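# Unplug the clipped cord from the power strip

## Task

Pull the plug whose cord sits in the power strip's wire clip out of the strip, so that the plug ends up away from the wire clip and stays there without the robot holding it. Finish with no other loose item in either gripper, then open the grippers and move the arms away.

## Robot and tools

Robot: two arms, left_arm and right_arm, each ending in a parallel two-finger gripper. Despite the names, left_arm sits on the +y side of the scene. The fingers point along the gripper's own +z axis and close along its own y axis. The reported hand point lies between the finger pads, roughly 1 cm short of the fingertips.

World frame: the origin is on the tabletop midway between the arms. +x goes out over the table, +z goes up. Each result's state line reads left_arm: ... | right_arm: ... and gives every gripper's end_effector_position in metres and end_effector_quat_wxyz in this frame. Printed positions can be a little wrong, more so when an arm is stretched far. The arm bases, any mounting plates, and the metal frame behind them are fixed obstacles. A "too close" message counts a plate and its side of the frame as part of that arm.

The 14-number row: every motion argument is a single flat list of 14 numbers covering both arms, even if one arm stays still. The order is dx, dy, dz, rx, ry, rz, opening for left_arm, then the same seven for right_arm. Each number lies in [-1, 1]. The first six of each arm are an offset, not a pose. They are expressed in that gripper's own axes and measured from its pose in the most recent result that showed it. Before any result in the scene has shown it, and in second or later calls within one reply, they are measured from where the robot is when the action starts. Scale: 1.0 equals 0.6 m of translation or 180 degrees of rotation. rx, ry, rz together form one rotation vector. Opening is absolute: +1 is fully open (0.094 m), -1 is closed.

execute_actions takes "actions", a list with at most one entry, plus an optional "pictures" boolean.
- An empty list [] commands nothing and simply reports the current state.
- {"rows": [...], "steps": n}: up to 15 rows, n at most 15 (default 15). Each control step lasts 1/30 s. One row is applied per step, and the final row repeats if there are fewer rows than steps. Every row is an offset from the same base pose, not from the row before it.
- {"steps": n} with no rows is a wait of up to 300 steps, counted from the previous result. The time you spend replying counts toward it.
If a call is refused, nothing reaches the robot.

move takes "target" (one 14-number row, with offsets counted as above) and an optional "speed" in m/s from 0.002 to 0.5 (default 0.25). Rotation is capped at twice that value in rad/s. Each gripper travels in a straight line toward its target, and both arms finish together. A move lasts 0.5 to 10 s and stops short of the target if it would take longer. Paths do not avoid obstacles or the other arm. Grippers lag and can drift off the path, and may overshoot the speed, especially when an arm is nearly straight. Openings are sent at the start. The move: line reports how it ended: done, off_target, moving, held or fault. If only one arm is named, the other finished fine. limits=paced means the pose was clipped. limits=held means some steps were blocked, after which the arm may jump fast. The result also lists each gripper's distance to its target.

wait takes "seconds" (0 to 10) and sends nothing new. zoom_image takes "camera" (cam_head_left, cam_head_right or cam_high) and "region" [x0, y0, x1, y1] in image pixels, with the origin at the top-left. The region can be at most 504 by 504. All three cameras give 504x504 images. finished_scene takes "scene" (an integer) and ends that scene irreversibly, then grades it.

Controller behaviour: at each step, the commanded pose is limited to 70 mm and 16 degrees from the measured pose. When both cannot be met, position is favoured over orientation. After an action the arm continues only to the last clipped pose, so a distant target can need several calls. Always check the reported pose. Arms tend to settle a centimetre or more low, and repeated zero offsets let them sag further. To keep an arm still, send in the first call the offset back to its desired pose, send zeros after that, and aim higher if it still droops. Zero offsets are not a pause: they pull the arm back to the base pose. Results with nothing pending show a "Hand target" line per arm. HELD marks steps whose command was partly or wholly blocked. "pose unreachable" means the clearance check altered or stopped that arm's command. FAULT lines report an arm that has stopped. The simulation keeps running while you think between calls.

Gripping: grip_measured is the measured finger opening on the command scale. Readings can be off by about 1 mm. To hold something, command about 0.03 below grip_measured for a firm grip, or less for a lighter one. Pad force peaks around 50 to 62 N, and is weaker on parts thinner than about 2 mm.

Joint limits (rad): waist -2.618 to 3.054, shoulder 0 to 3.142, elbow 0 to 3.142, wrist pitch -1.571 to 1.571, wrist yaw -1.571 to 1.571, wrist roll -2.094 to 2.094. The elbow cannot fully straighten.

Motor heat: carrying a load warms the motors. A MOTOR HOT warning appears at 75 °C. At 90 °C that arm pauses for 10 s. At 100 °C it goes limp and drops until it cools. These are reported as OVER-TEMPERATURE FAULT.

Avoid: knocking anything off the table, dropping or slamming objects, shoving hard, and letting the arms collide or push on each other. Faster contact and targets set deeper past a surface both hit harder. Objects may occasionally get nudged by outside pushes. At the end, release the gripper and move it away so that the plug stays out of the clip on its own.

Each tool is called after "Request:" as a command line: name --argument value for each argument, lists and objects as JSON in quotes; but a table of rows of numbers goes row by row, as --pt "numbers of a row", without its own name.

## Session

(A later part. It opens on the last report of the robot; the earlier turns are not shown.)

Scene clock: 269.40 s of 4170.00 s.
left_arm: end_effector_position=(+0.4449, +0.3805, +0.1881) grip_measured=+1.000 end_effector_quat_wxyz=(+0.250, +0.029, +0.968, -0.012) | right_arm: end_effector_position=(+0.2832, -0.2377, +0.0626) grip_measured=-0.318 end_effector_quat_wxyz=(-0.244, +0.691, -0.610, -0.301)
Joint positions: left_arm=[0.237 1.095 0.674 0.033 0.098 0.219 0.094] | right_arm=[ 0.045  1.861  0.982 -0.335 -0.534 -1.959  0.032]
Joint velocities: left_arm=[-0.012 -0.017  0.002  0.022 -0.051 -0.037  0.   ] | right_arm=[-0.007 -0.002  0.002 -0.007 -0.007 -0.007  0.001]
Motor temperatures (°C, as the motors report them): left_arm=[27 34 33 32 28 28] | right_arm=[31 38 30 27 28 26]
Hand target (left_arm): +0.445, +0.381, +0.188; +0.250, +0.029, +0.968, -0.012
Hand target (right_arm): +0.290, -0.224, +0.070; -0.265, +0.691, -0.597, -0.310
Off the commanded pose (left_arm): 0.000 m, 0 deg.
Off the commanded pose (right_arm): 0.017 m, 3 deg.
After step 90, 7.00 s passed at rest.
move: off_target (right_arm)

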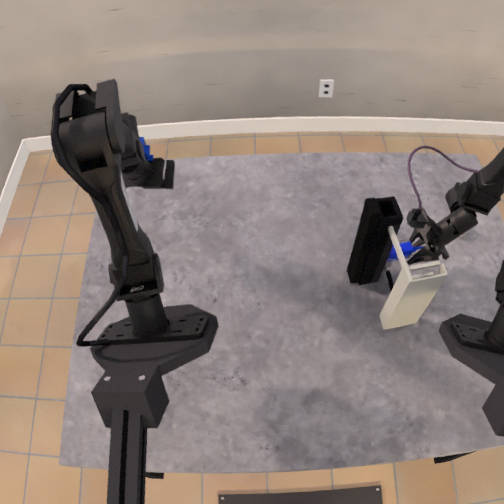

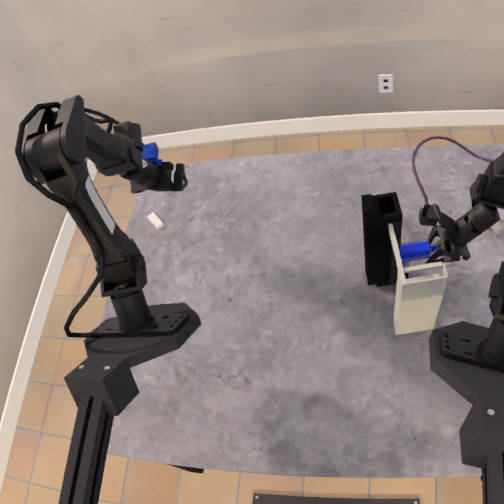

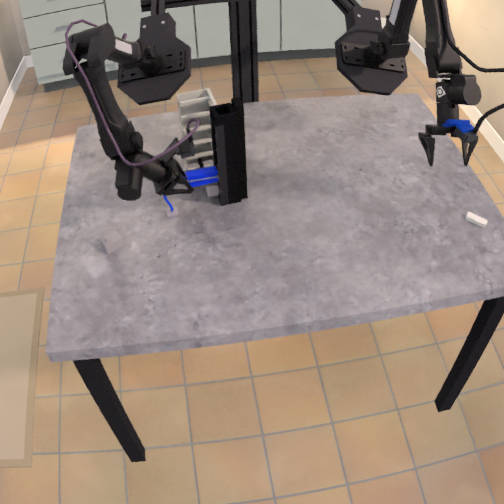

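Request:
move --target '[0,0,0,0,0,0,1, -0.0078,-0.0233,-0.0075,0.002,-0.0134,-0.011,-0.26]' --speed 0.02

Request:
zoom_image --camera "cam_high" --region '[140, 150, 230, 220]'

Request:
zoom_image --camera "cam_head_right" --region '[390, 210, 470, 280]'

Scene clock: 279.60 s of 4170.00 s.
left_arm: end_effector_position=(+0.4449, +0.3805, +0.1881) grip_measured=+1.000 end_effector_quat_wxyz=(+0.250, +0.029, +0.968, -0.012) | right_arm: end_effector_position=(+0.2926, -0.2387, +0.0668) grip_measured=-0.262 end_effector_quat_wxyz=(-0.254, +0.698, -0.598, -0.300)
Joint positions: left_arm=[0.237 1.095 0.674 0.033 0.098 0.219 0.094] | right_arm=[ 0.045  1.861  1.02  -0.374 -0.547 -1.991  0.035]
Joint velocities: left_arm=[-0.022  0.012 -0.002 -0.11   0.007 -0.037  0.   ] | right_arm=[-0.007  0.012  0.002 -0.022 -0.125 -0.022 -0.   ]
Motor temperatures (°C, as the motors report them): left_arm=[27 34 33 32 28 28] | right_arm=[31 37 30 27 28 26]
Hand target (left_arm): +0.445, +0.381, +0.188; +0.250, +0.029, +0.968, -0.012
Hand target (right_arm): +0.297, -0.236, +0.069; -0.264, +0.694, -0.594, -0.309
Off the commanded pose (left_arm): 0.000 m, 0 deg.
Off the commanded pose (right_arm): 0.006 m, 2 deg.
After step 90, 5.57 s passed at rest.
move: done

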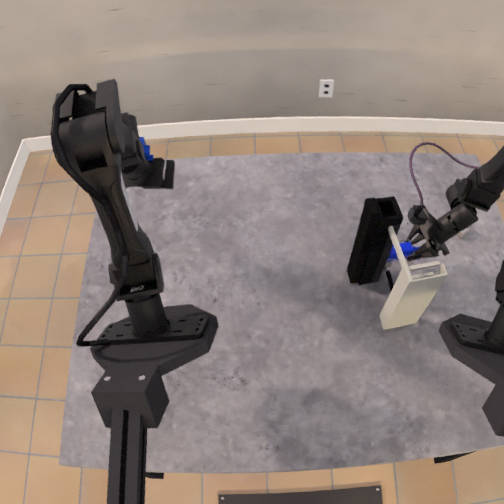

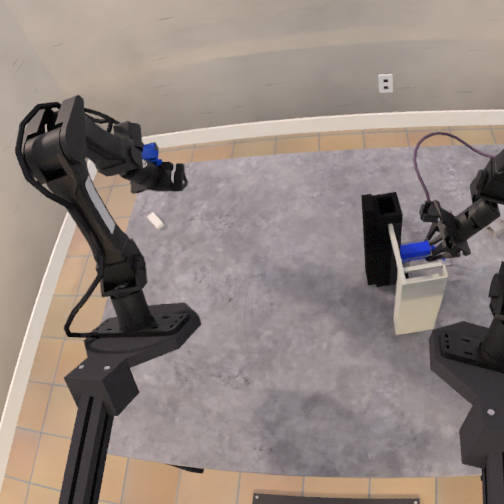

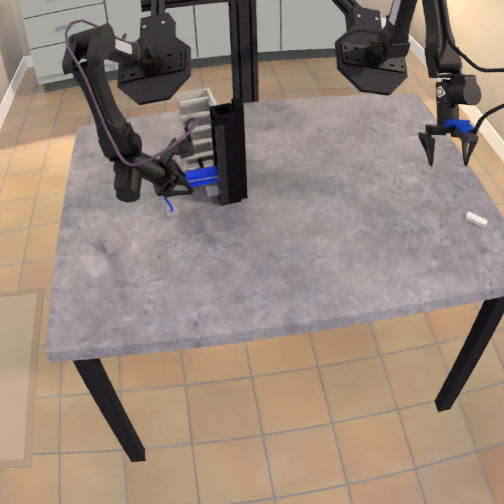

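Region (140, 150, 230, 220) of cam_high's 504x504 image, scaled by 5.600, with more detail than that image has.

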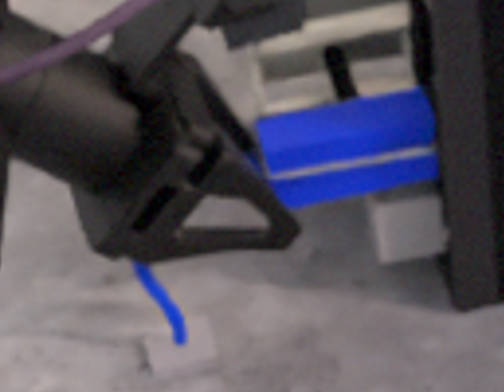

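Region (390, 210, 470, 280) of cam_head_right's 504x504 image, scaled by 6.300, with more detail than that image has; it fills the top 441 rows of this view, and the rest is white.

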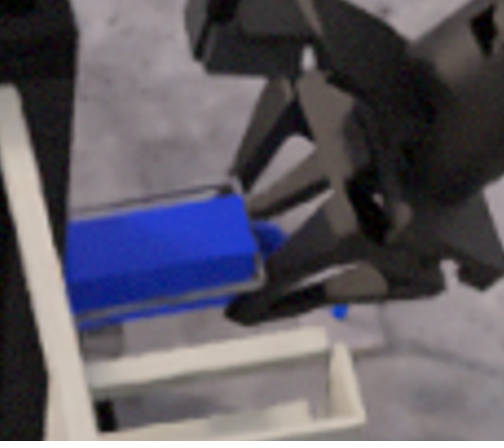

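Request:
move --target '[0,0,0,0,0,0,1, -0.0215,0.0028,0.0128,0,-0.008,0,-0.26]' --speed 0.02

Request:
move --target '[0,0,0,0,0,0,1, -0.0393,-0.0018,-0.0192,0,-0.008,0,-0.26]' --speed 0.02

Request:
zoom_image --camera "cam_high" --region '[140, 150, 230, 220]'

Request:
zoom_image --camera "cam_head_right" --region '[390, 210, 470, 280]'

Request:
zoom_image --camera "cam_head_left" --region '[375, 210, 455, 280]'

Scene clock: 288.30 s of 4170.00 s.
left_arm: end_effector_position=(+0.4449, +0.3805, +0.1881) grip_measured=+1.000 end_effector_quat_wxyz=(+0.250, +0.029, +0.968, -0.012) | right_arm: end_effector_position=(+0.2932, -0.2376, +0.0659) grip_measured=-0.262 end_effector_quat_wxyz=(-0.249, +0.698, -0.601, -0.298)
Joint positions: left_arm=[0.237 1.095 0.674 0.033 0.098 0.219 0.094] | right_arm=[ 0.053  1.861  1.02  -0.368 -0.534 -1.976  0.035]
Joint velocities: left_arm=[-0.007  0.002 -0.002  0.037  0.022  0.022  0.   ] | right_arm=[ 0.002 -0.012  0.017 -0.007  0.007  0.022  0.   ]
Motor temperatures (°C, as the motors report them): left_arm=[27 35 33 32 28 28] | right_arm=[31 37 31 27 28 26]
Hand target (left_arm): +0.445, +0.381, +0.188; +0.250, +0.029, +0.968, -0.012
Hand target (right_arm): +0.288, -0.225, +0.071; -0.262, +0.694, -0.595, -0.309
Off the commanded pose (left_arm): 0.000 m, 0 deg.
Off the commanded pose (right_arm): 0.015 m, 2 deg.
After step 90, 4.73 s passed at rest.
move: off_target (right_arm)

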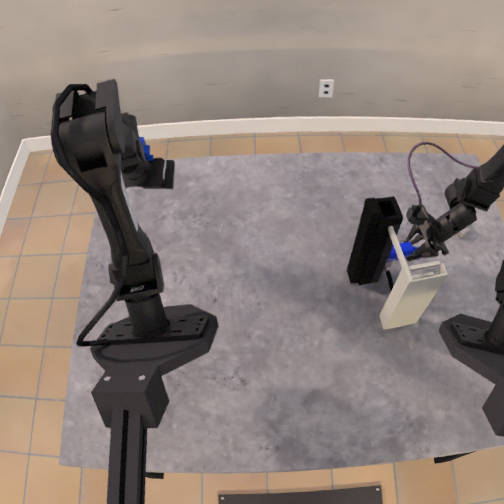

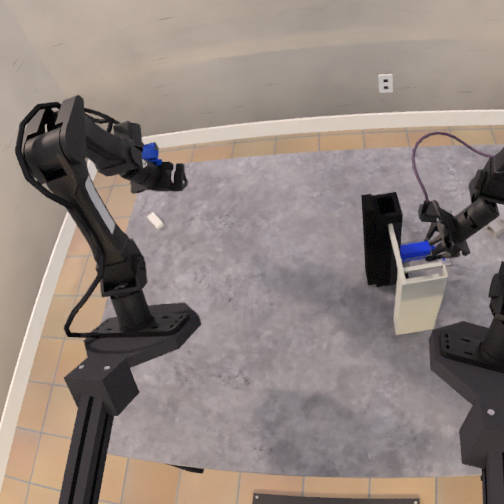

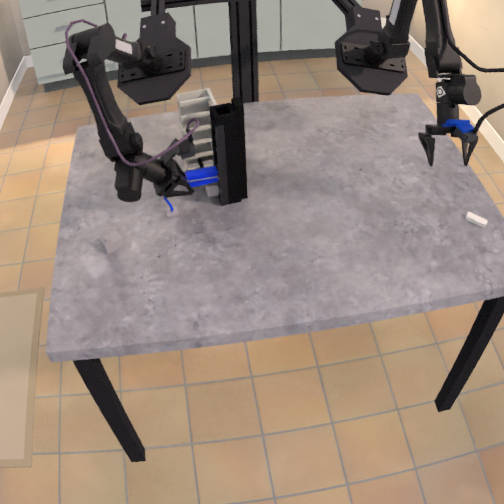

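Scene clock: 289.83 s of 4170.00 s.
left_arm: end_effector_position=(+0.4449, +0.3805, +0.1881) grip_measured=+1.000 end_effector_quat_wxyz=(+0.250, +0.029, +0.968, -0.012) | right_arm: end_effector_position=(+0.2950, -0.2420, +0.0755) grip_measured=-0.262 end_effector_quat_wxyz=(-0.235, +0.702, -0.605, -0.293)
Joint positions: left_arm=[0.237 1.095 0.674 0.033 0.098 0.219 0.094] | right_arm=[ 0.063  1.817  1.02  -0.409 -0.499 -1.961  0.035]
Joint velocities: left_arm=[ 0.007  0.002 -0.017  0.022  0.022 -0.007  0.   ] | right_arm=[-0.002 -0.007  0.012 -0.037 -0.022 -0.066  0.001]
Motor temperatures (°C, as the motors report them): left_arm=[27 35 33 32 28 28] | right_arm=[31 38 31 27 28 26]
Hand target (left_arm): +0.445, +0.381, +0.188; +0.250, +0.029, +0.968, -0.012
Hand target (right_arm): +0.293, -0.229, +0.090; -0.256, +0.695, -0.598, -0.307
Off the commanded pose (left_arm): 0.000 m, 0 deg.
Off the commanded pose (right_arm): 0.020 m, 3 deg.
move: off_target (right_arm)

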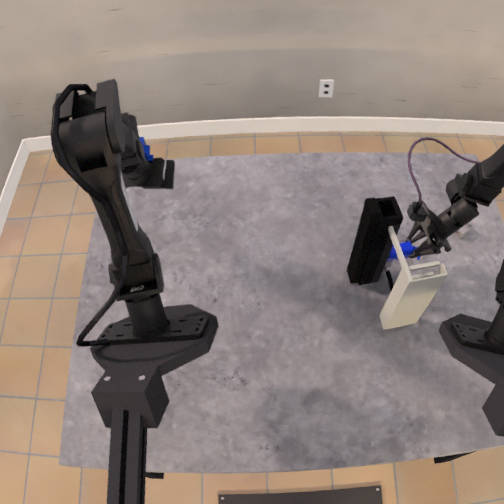

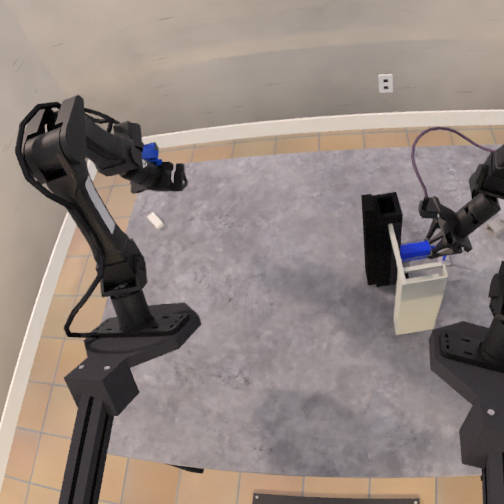

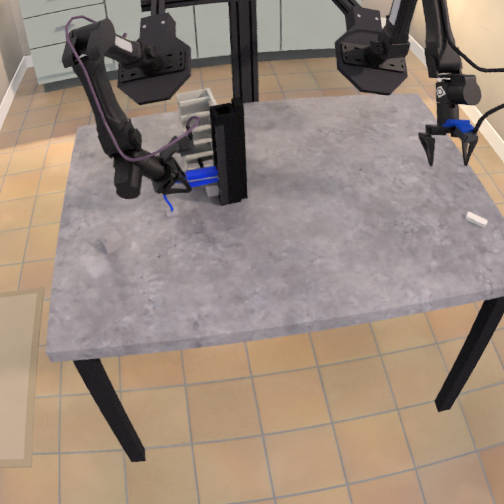

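Region (140, 150, 230, 220) of cam_high's 504x504 image, scaled by 5.600, with more detail than that image has.

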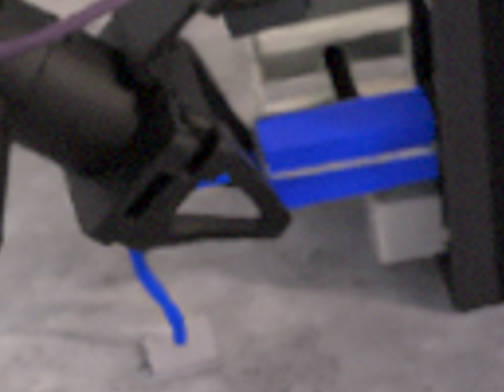

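Region (390, 210, 470, 280) of cam_head_right's 504x504 image, scaled by 6.300, with more detail than that image has; it fills the top 441 rows of this view, and the rest is white.

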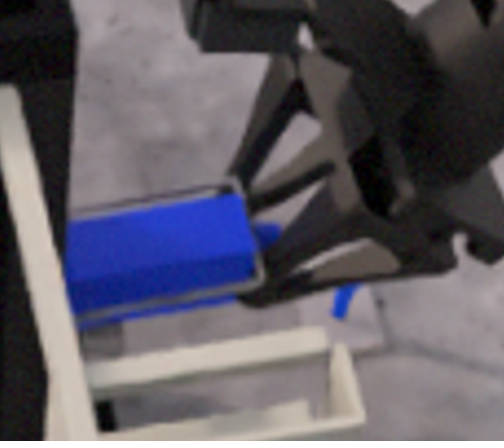

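Region (375, 210, 455, 280) of cam_head_left's 504x504 image, scaled by 6.300, with more detail than that image has; it fills the top 441 rows of this view, and the rest is white.

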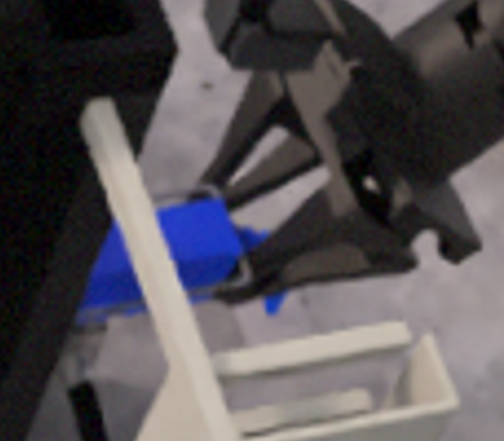

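Request:
execute_actions --actions '[{"rows": [[0,0,0,0,0,0,1, 0,0,0,0,0,0,0.4]], "steps": 15}]' --pictures false

Request:
move --target '[0,0,0,0,0,0,1, -0.0513,0.0193,-0.0052,0.005,-0.03,-0.005,0.4]' --speed 0.03

Request:
zoom_image --camera "cam_high" --region '[140, 150, 230, 220]'

Request:
zoom_image --camera "cam_head_right" --region '[390, 210, 470, 280]'

Request:
zoom_image --camera "cam_head_left" --region '[375, 210, 455, 280]'

Scene clock: 310.37 s of 4170.00 s.
left_arm: end_effector_position=(+0.4449, +0.3805, +0.1881) grip_measured=+1.000 end_effector_quat_wxyz=(+0.250, +0.029, +0.968, -0.012) | right_arm: end_effector_position=(+0.2948, -0.2424, +0.0751) grip_measured=+0.398 end_effector_quat_wxyz=(-0.233, +0.703, -0.605, -0.292)
Joint positions: left_arm=[0.237 1.095 0.674 0.033 0.098 0.219 0.094] | right_arm=[ 0.063  1.817  1.02  -0.409 -0.495 -1.96   0.066]
Joint velocities: left_arm=[ 0.012 -0.007 -0.002 -0.022 -0.066 -0.007  0.   ] | right_arm=[-0.002  0.012 -0.007  0.037  0.037  0.051 -0.   ]
Motor temperatures (°C, as the motors report them): left_arm=[27 35 33 33 28 28] | right_arm=[31 40 30 27 29 26]
Hand target (left_arm): +0.445, +0.381, +0.188; +0.250, +0.029, +0.968, -0.012
Hand target (right_arm): +0.295, -0.242, +0.075; -0.235, +0.703, -0.605, -0.293
Off the commanded pose (left_arm): 0.000 m, 0 deg.
Off the commanded pose (right_arm): 0.001 m, 0 deg.
Steps of this call (steps 1 to 90: nothing new was sent; then 17.03 s passed at rest; steps 91 to 105: all 15 steps of this action). Readings (end_effector_position):
91: left_arm (+0.4449, +0.3805, +0.1881) | right_arm (+0.2948, -0.2423, +0.0752)
92: left_arm (+0.4449, +0.3805, +0.1881) | right_arm (+0.2948, -0.2423, +0.0752)
94: left_arm (+0.4449, +0.3805, +0.1881) | right_arm (+0.2948, -0.2424, +0.0752)
98: left_arm (+0.4449, +0.3805, +0.1881) | right_arm (+0.2948, -0.2424, +0.0752)
105: the state above

Scene clock: 312.47 s of 4170.00 s.
left_arm: end_effector_position=(+0.4449, +0.3805, +0.1881) grip_measured=+1.000 end_effector_quat_wxyz=(+0.250, +0.029, +0.968, -0.012) | right_arm: end_effector_position=(+0.2851, -0.2323, +0.0902) grip_measured=+0.398 end_effector_quat_wxyz=(-0.256, +0.693, -0.599, -0.311)
Joint positions: left_arm=[0.237 1.095 0.674 0.033 0.098 0.219 0.094] | right_arm=[ 0.068  1.778  0.968 -0.409 -0.554 -1.964  0.066]
Joint velocities: left_arm=[-0.007 -0.012 -0.017 -0.051 -0.066 -0.051  0.   ] | right_arm=[-0.007 -0.002 -0.002 -0.022  0.022  0.037  0.001]
Motor temperatures (°C, as the motors report them): left_arm=[27 35 33 33 28 28] | right_arm=[31 40 30 27 29 26]
Hand target (left_arm): +0.445, +0.381, +0.188; +0.250, +0.029, +0.968, -0.012
Hand target (right_arm): +0.281, -0.225, +0.099; -0.269, +0.691, -0.590, -0.319
Off the commanded pose (left_arm): 0.000 m, 0 deg.
Off the commanded pose (right_arm): 0.013 m, 2 deg.
move: off_target (right_arm)

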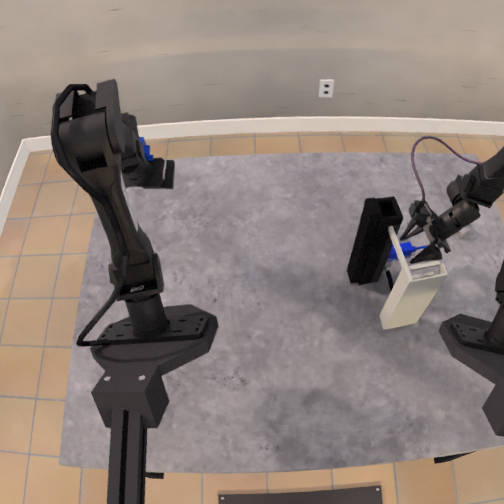

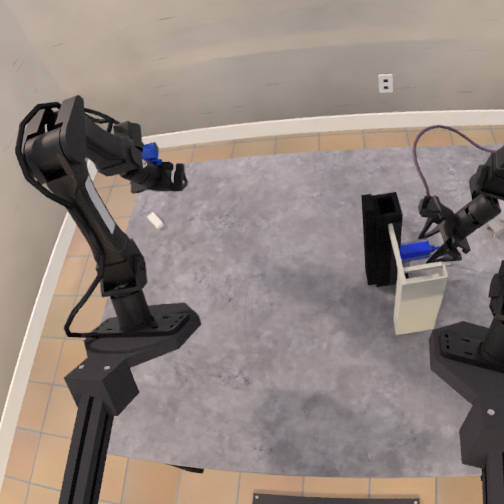

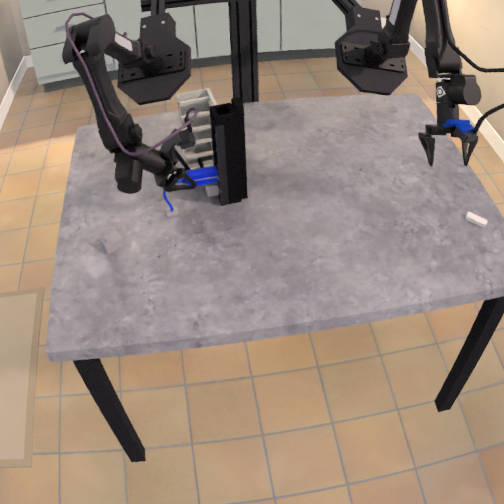

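Region (140, 150, 230, 220) of cam_high's 504x504 image, scaled by 5.600, with more detail than that image has.

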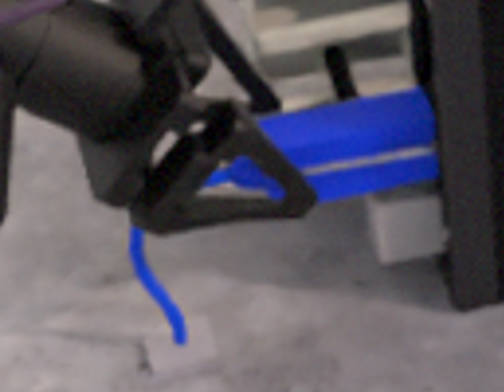

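Region (390, 210, 470, 280) of cam_head_right's 504x504 image, scaled by 6.300, with more detail than that image has; it fills the top 441 rows of this view, and the rest is white.

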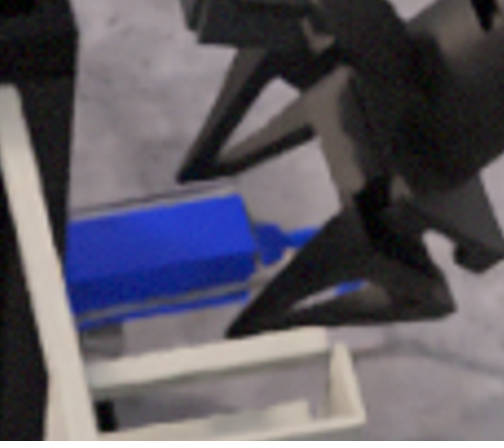

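Region (375, 210, 455, 280) of cam_head_left's 504x504 image, scaled by 6.300, with more detail than that image has; it fills the top 441 rows of this view, and the rest is white.

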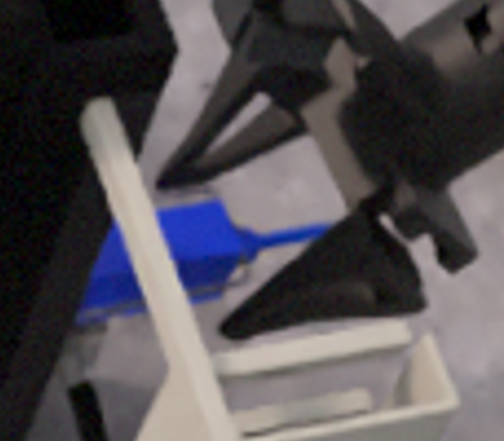

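Request:
execute_actions --actions '[{"rows": [[0,0,0,0,0,0,1, 0,0,0,0,0,0,0.3],[0,0,0,0,0,0,1, 0,0,0,0,0,0,0.2],[0,0,0,0,0,0,1, 0,0,0,0,0,0,0.1],[0,0,0,0,0,0,1, 0,0,0,0,0,0,0.05],[0,0,0,0,0,0,1, 0,0,0,0,0,0,0.0],[0,0,0,0,0,0,1, 0,0,0,0,0,0,-0.03],[0,0,0,0,0,0,1, 0,0,0,0,0,0,-0.06],[0,0,0,0,0,0,1, 0,0,0,0,0,0,-0.09],[0,0,0,0,0,0,1, 0,0,0,0,0,0,-0.12],[0,0,0,0,0,0,1, 0,0,0,0,0,0,-0.14],[0,0,0,0,0,0,1, 0,0,0,0,0,0,-0.16],[0,0,0,0,0,0,1, 0,0,0,0,0,0,-0.18],[0,0,0,0,0,0,1, 0,0,0,0,0,0,-0.2]], "steps": 15}]'

Request:
zoom_image --camera "cam_high" --region '[140, 150, 230, 220]'

Request:
zoom_image --camera "cam_head_right" --region '[390, 210, 470, 280]'

Scene clock: 321.07 s of 4170.00 s.
left_arm: end_effector_position=(+0.4449, +0.3805, +0.1881) grip_measured=+1.000 end_effector_quat_wxyz=(+0.250, +0.029, +0.968, -0.012) | right_arm: end_effector_position=(+0.2866, -0.2325, +0.0897) grip_measured=-0.050 end_effector_quat_wxyz=(-0.257, +0.694, -0.598, -0.307)
Joint positions: left_arm=[0.237 1.095 0.674 0.033 0.098 0.219 0.094] | right_arm=[ 0.068  1.778  0.968 -0.401 -0.553 -1.964  0.045]
Joint velocities: left_arm=[-0.022  0.002  0.017  0.066  0.037  0.037  0.   ] | right_arm=[ 0.007  0.002  0.002  0.007  0.007 -0.022  0.001]
Motor temperatures (°C, as the motors report them): left_arm=[27 35 33 33 28 28] | right_arm=[31 40 30 27 29 26]
Hand target (left_arm): +0.445, +0.381, +0.188; +0.250, +0.029, +0.968, -0.012
Hand target (right_arm): +0.285, -0.232, +0.090; -0.256, +0.693, -0.599, -0.311
Off the commanded pose (left_arm): 0.000 m, 0 deg.
Off the commanded pose (right_arm): 0.002 m, 0 deg.
Steps of this call (steps 1 to 90: nothing new was sent; then 5.10 s passed at rest; steps 91 to 105: all 15 steps of this action). Readings (end_effector_position):
91: left_arm (+0.4449, +0.3805, +0.1881) | right_arm (+0.2852, -0.2322, +0.0903)
92: left_arm (+0.4449, +0.3805, +0.1881) | right_arm (+0.2851, -0.2323, +0.0902)
94: left_arm (+0.4449, +0.3805, +0.1881) | right_arm (+0.2851, -0.2324, +0.0901)
98: left_arm (+0.4449, +0.3805, +0.1881) | right_arm (+0.2866, -0.2325, +0.0897)
105: the state above

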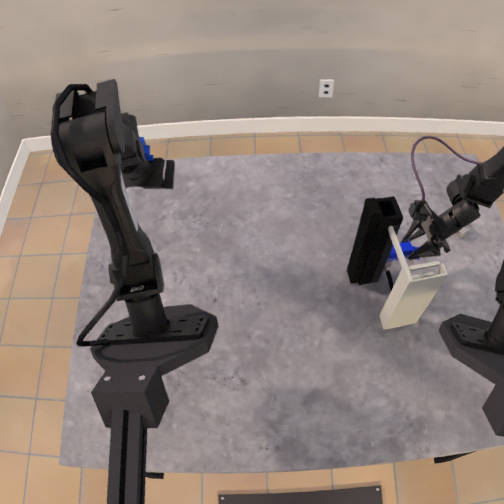

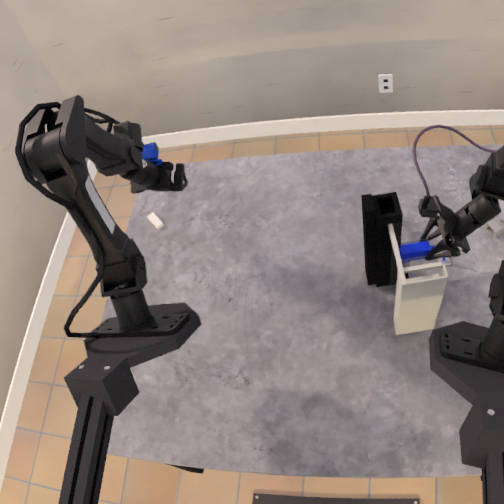

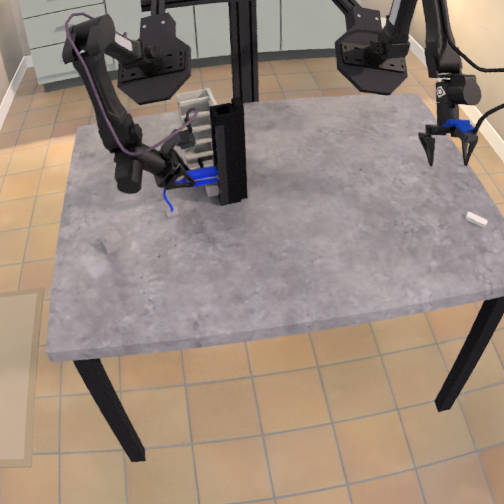

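Region (140, 150, 230, 220) of cam_high's 504x504 image, scaled by 5.600, with more detail than that image has.

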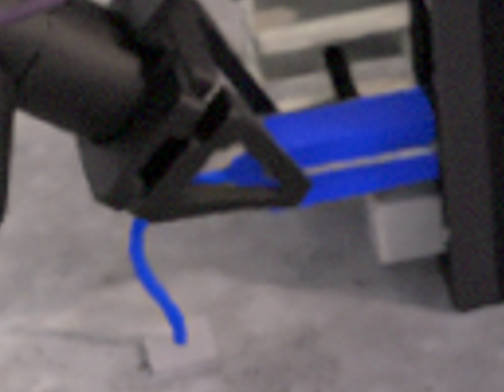

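Region (390, 210, 470, 280) of cam_head_right's 504x504 image, scaled by 6.300, with more detail than that image has; it fills the top 441 rows of this view, and the rest is white.

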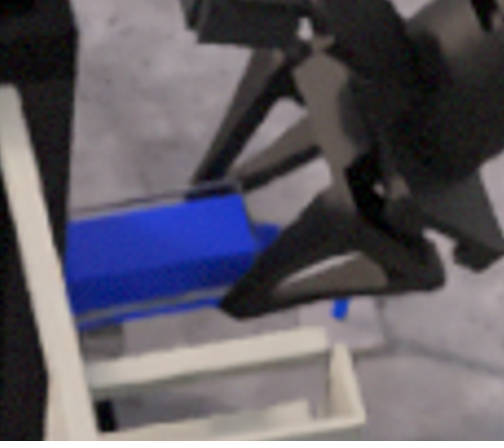

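Request:
move --target '[0,0,0,0,0,0,1, -0.0472,0.0007,-0.0300,0,0.07,0,-0.08]' --speed 0.03

Request:
zoom_image --camera "cam_high" --region '[140, 130, 240, 220]'

Request:
zoom_image --camera "cam_head_right" --region '[390, 200, 470, 280]'

Request:
zoom_image --camera "cam_head_left" --region '[375, 200, 455, 280]'

Scene clock: 333.50 s of 4170.00 s.
left_arm: end_effector_position=(+0.4449, +0.3805, +0.1881) grip_measured=+1.000 end_effector_quat_wxyz=(+0.250, +0.029, +0.968, -0.012) | right_arm: end_effector_position=(+0.2866, -0.2277, +0.1139) grip_measured=-0.050 end_effector_quat_wxyz=(-0.181, +0.720, -0.629, -0.232)
Joint positions: left_arm=[0.237 1.095 0.674 0.033 0.098 0.219 0.094] | right_arm=[ 0.227  1.596  0.87  -0.363 -0.267 -1.762  0.045]
Joint velocities: left_arm=[-0.002 -0.002  0.002 -0.037  0.007  0.051  0.   ] | right_arm=[ 0.007 -0.012 -0.012 -0.007 -0.037  0.037 -0.   ]
Motor temperatures (°C, as the motors report them): left_arm=[27 35 33 33 28 28] | right_arm=[31 40 30 27 28 26]
Hand target (left_arm): +0.445, +0.381, +0.188; +0.250, +0.029, +0.968, -0.012
Hand target (right_arm): +0.285, -0.226, +0.122; -0.190, +0.723, -0.623, -0.230
Off the commanded pose (left_arm): 0.000 m, 0 deg.
Off the commanded pose (right_arm): 0.009 m, 1 deg.
After step 90, 5.53 s passed at rest.
move: done

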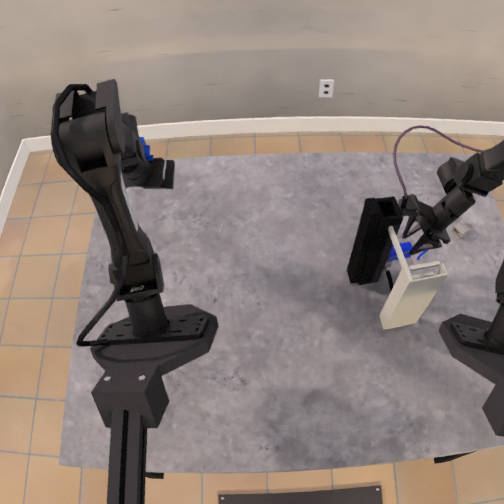

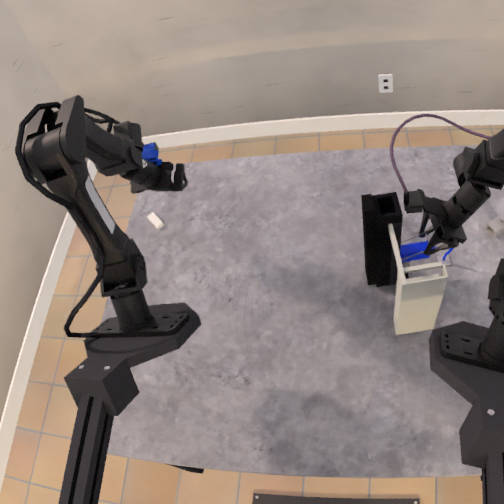

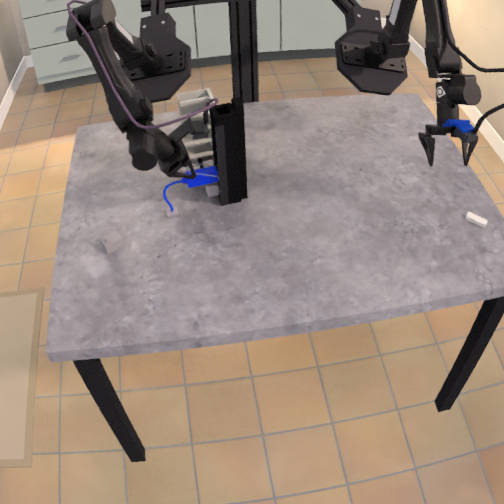

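Region (140, 130, 240, 220) of cam_high's 504x504 image, scaled by 5.040, with more detail than that image has; it fills the top 454 rows of this view, and the rest is white.

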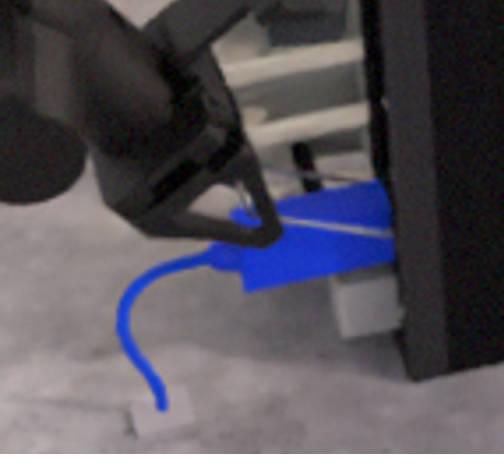

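Region (390, 200, 470, 280) of cam_head_right's 504x504 image, scaled by 6.300, with more detail than that image has.

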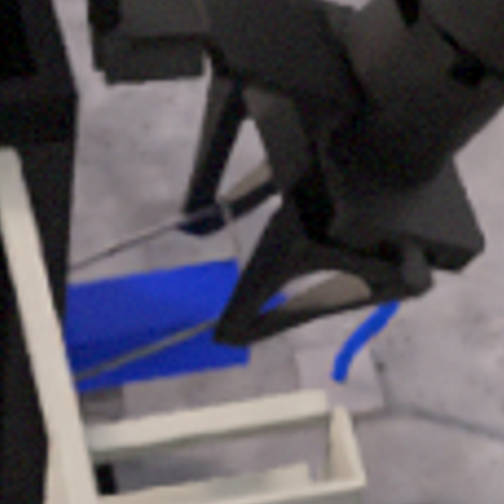

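Region (375, 200, 455, 280) of cam_head_left's 504x504 image, scaled by 6.300, with more detail than that image has.

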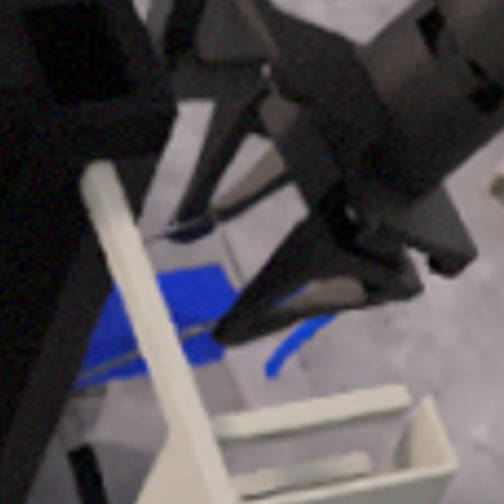

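Request:
move --target '[0,0,0,0,0,0,1, -0.0583,0.0023,-0.0290,0,-0.10,0,-0.065]' --speed 0.04

Request:
zoom_image --camera "cam_high" --region '[140, 110, 250, 220]'

Request:
zoom_image --camera "cam_head_right" --region '[380, 180, 480, 280]'

Request:
zoom_image --camera "cam_head_left" --region '[365, 180, 465, 280]'

Scene clock: 349.03 s of 4170.00 s.
left_arm: end_effector_position=(+0.4449, +0.3805, +0.1881) grip_measured=+1.000 end_effector_quat_wxyz=(+0.250, +0.029, +0.968, -0.012) | right_arm: end_effector_position=(+0.2853, -0.2189, +0.1279) grip_measured=-0.047 end_effector_quat_wxyz=(-0.251, +0.691, -0.610, -0.297)
Joint positions: left_arm=[0.237 1.095 0.674 0.033 0.098 0.219 0.094] | right_arm=[ 0.153  1.617  0.889 -0.415 -0.5   -1.843  0.045]
Joint velocities: left_arm=[ 0.002  0.007 -0.002 -0.007  0.007  0.022  0.   ] | right_arm=[-0.012  0.012  0.007  0.022  0.022  0.022  0.   ]
Motor temperatures (°C, as the motors report them): left_arm=[27 35 34 33 28 28] | right_arm=[31 40 30 27 29 26]
Hand target (left_arm): +0.445, +0.381, +0.188; +0.250, +0.029, +0.968, -0.012
Hand target (right_arm): +0.284, -0.209, +0.148; -0.277, +0.674, -0.596, -0.338
Off the commanded pose (left_arm): 0.000 m, 0 deg.
Off the commanded pose (right_arm): 0.023 m, 7 deg.
After step 90, 8.37 s passed at rest.
move: off_target (right_arm)

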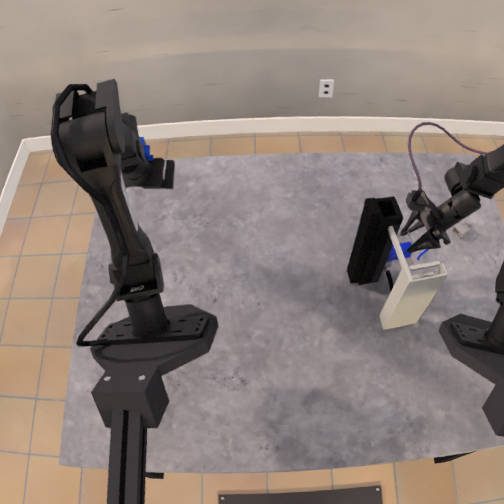

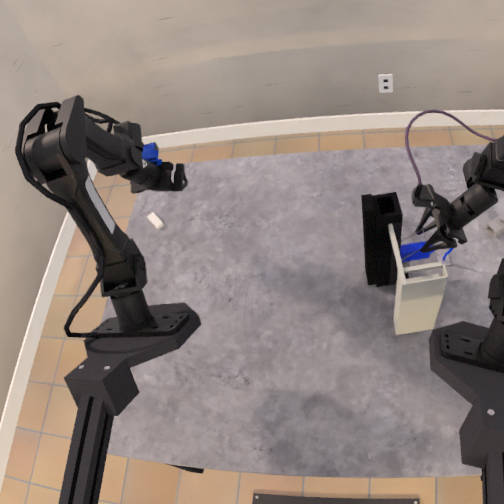

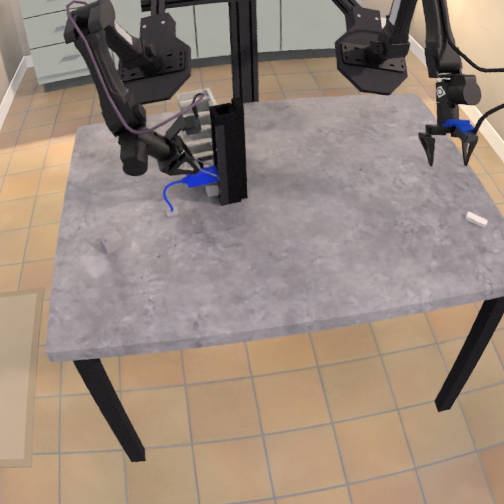

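Region (140, 110, 250, 220) of cam_high's 504x504 image, scaled by 4.582, with more detail than that image has.

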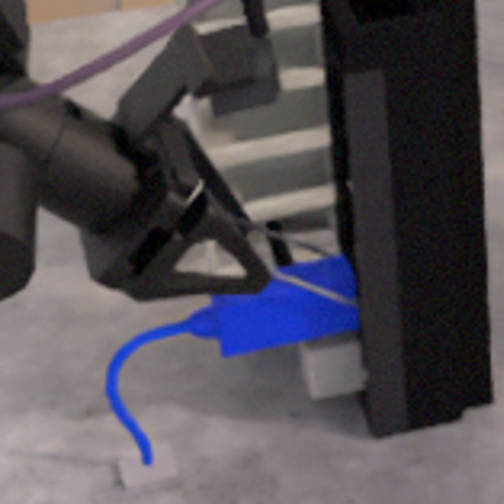

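Region (380, 180, 480, 280) of cam_head_right's 504x504 image, scaled by 5.040, with more detail than that image has.

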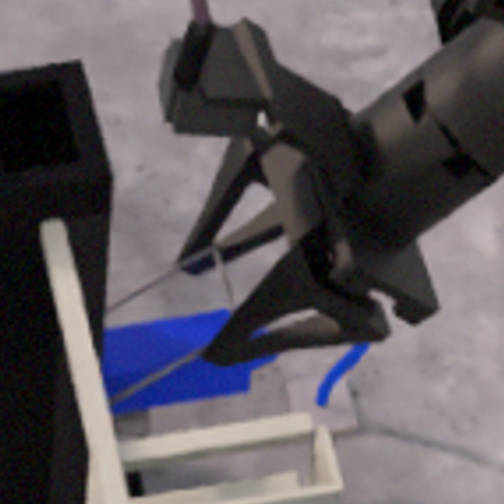

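Region (365, 180, 465, 280) of cam_head_left's 504x504 image, scaled by 5.040, with more detail than that image has.

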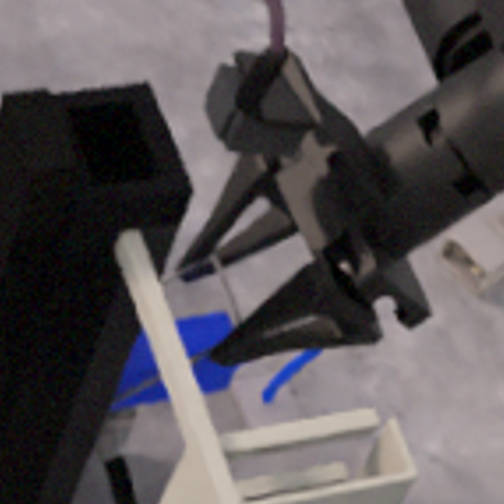

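Request:
execute_actions --actions '[{"rows": [[0,0,0,0,0,0,1, 0,0,0,0,0,0,-0.065],[0,0,0,0,0,0,1, 0,0,0,0,0,0,-0.065],[0,0,0,0,0,0,1, 0,0,0,0,0,0,-0.065],[0,0,0,0,0,0,1, 0,0,0,0,0,0,-0.065],[0,0,0,0,0,0,1, 0,0,0,0,0,0,-0.05],[0,0,0,0,0,0,1, 0,0,0,0,0,0,-0.03],[0,0,0,0,0,0,1, 0,0,0,0,0,0,0.0],[0,0,0,0,0,0,1, 0,0,0,0,0,0,0.05],[0,0,0,0,0,0,1, 0,0,0,0,0,0,0.1],[0,0,0,0,0,0,1, 0,0,0,0,0,0,0.2]], "steps": 15}]' --pictures false

Request:
wait --seconds 0.5

Request:
zoom_image --camera "cam_high" --region '[140, 110, 250, 220]'

Request:
zoom_image --camera "cam_head_right" --region '[380, 180, 480, 280]'

Scene clock: 355.97 s of 4170.00 s.
left_arm: end_effector_position=(+0.4449, +0.3805, +0.1881) grip_measured=+1.000 end_effector_quat_wxyz=(+0.250, +0.029, +0.968, -0.012) | right_arm: end_effector_position=(+0.2859, -0.2204, +0.1263) grip_measured=+0.198 end_effector_quat_wxyz=(-0.247, +0.692, -0.612, -0.293)
Joint positions: left_arm=[0.237 1.095 0.674 0.033 0.098 0.219 0.094] | right_arm=[ 0.153  1.617  0.889 -0.41  -0.489 -1.84   0.056]
Joint velocities: left_arm=[-0.007  0.007 -0.007 -0.051 -0.007  0.022  0.   ] | right_arm=[-0.012 -0.002  0.007  0.007  0.007 -0.007 -0.001]
Motor temperatures (°C, as the motors report them): left_arm=[27 35 34 33 28 28] | right_arm=[31 39 31 27 29 26]
Hand target (left_arm): +0.445, +0.381, +0.188; +0.250, +0.029, +0.968, -0.012
Hand target (right_arm): +0.285, -0.219, +0.128; -0.251, +0.691, -0.610, -0.297
Off the commanded pose (left_arm): 0.000 m, 0 deg.
Off the commanded pose (right_arm): 0.002 m, 1 deg.
Steps of this call (steps 1 to 90: nothing new was sent; then 3.43 s passed at rest; steps 91 to 105: all 15 steps of this action). Readings (end_effector_position):
91: left_arm (+0.4449, +0.3805, +0.1881) | right_arm (+0.2857, -0.2198, +0.1270)
92: left_arm (+0.4449, +0.3805, +0.1881) | right_arm (+0.2859, -0.2203, +0.1264)
94: left_arm (+0.4449, +0.3805, +0.1881) | right_arm (+0.2859, -0.2204, +0.1263)
98: left_arm (+0.4449, +0.3805, +0.1881) | right_arm (+0.2859, -0.2204, +0.1263)
105: the state above

Scene clock: 356.47 s of 4170.00 s.
left_arm: end_effector_position=(+0.4449, +0.3805, +0.1881) grip_measured=+1.000 end_effector_quat_wxyz=(+0.250, +0.029, +0.968, -0.012) | right_arm: end_effector_position=(+0.2859, -0.2204, +0.1263) grip_measured=+0.198 end_effector_quat_wxyz=(-0.247, +0.692, -0.612, -0.293)
Joint positions: left_arm=[0.237 1.095 0.674 0.033 0.098 0.219 0.094] | right_arm=[ 0.153  1.617  0.889 -0.41  -0.489 -1.84   0.056]
Joint velocities: left_arm=[-0.007  0.007 -0.007 -0.007 -0.037  0.037  0.   ] | right_arm=[-0.012  0.002  0.022  0.037 -0.066  0.066  0.   ]
Motor temperatures (°C, as the motors report them): left_arm=[27 35 34 33 28 28] | right_arm=[31 39 31 27 29 26]
Hand target (left_arm): +0.445, +0.381, +0.188; +0.250, +0.029, +0.968, -0.012
Hand target (right_arm): +0.285, -0.219, +0.128; -0.251, +0.691, -0.610, -0.297
Off the commanded pose (left_arm): 0.000 m, 0 deg.
Off the commanded pose (right_arm): 0.002 m, 1 deg.
Steps of this call (steps 1 to 15: nothing new was sent). Readings (end_effector_position):
1: left_arm (+0.4449, +0.3805, +0.1881) | right_arm (+0.2859, -0.2204, +0.1263)
2: left_arm (+0.4449, +0.3805, +0.1881) | right_arm (+0.2859, -0.2204, +0.1263)
4: left_arm (+0.4449, +0.3805, +0.1881) | right_arm (+0.2859, -0.2204, +0.1263)
8: left_arm (+0.4449, +0.3805, +0.1881) | right_arm (+0.2859, -0.2204, +0.1263)
15: the state above

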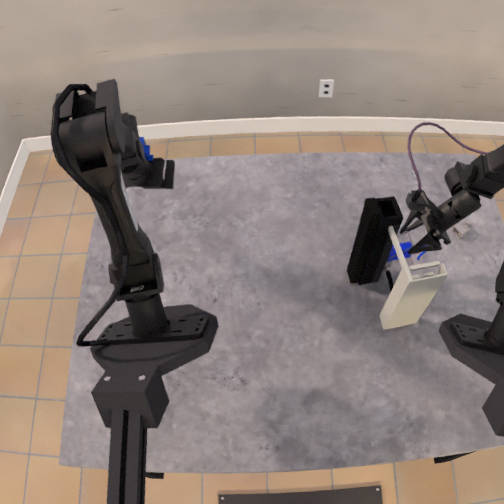

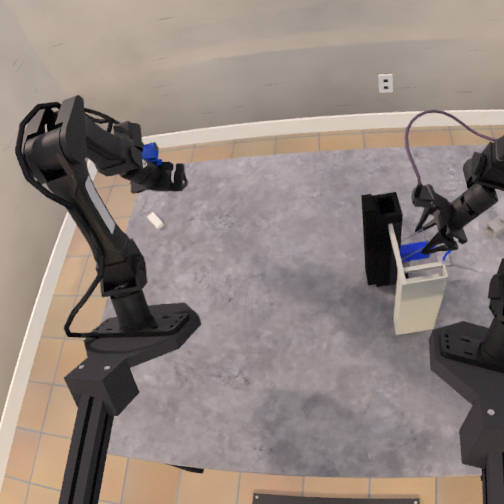

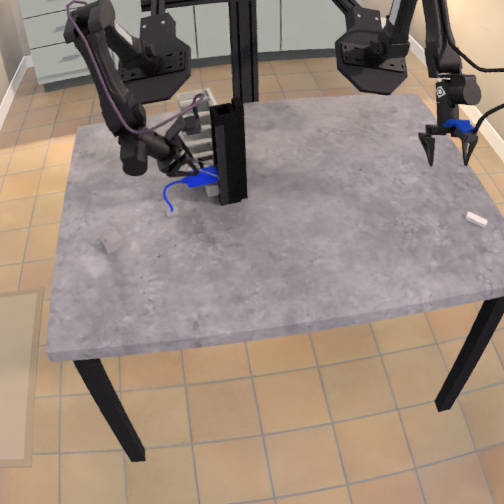

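Region (140, 110, 250, 220) of cam_high's 504x504 image, scaled by 4.582, with more detail than that image has.

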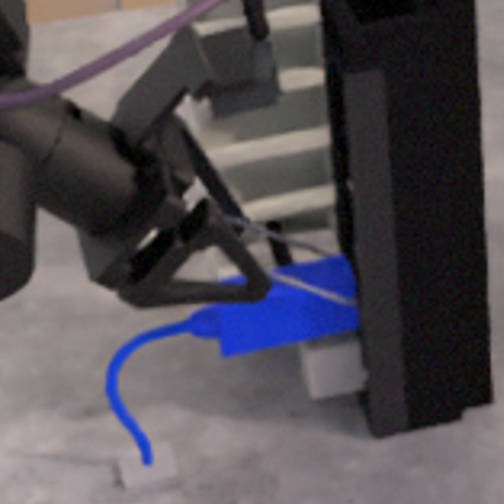

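Region (380, 180, 480, 280) of cam_head_right's 504x504 image, scaled by 5.040, with more detail than that image has.

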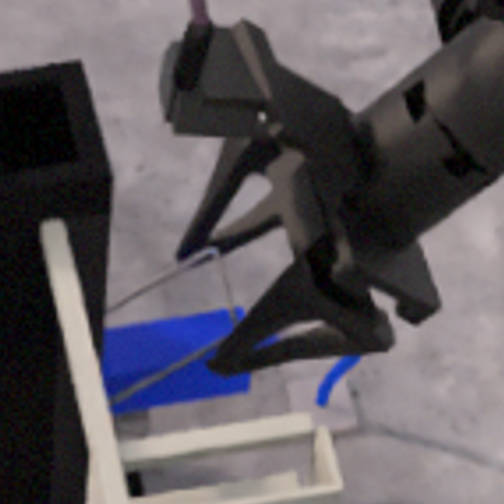

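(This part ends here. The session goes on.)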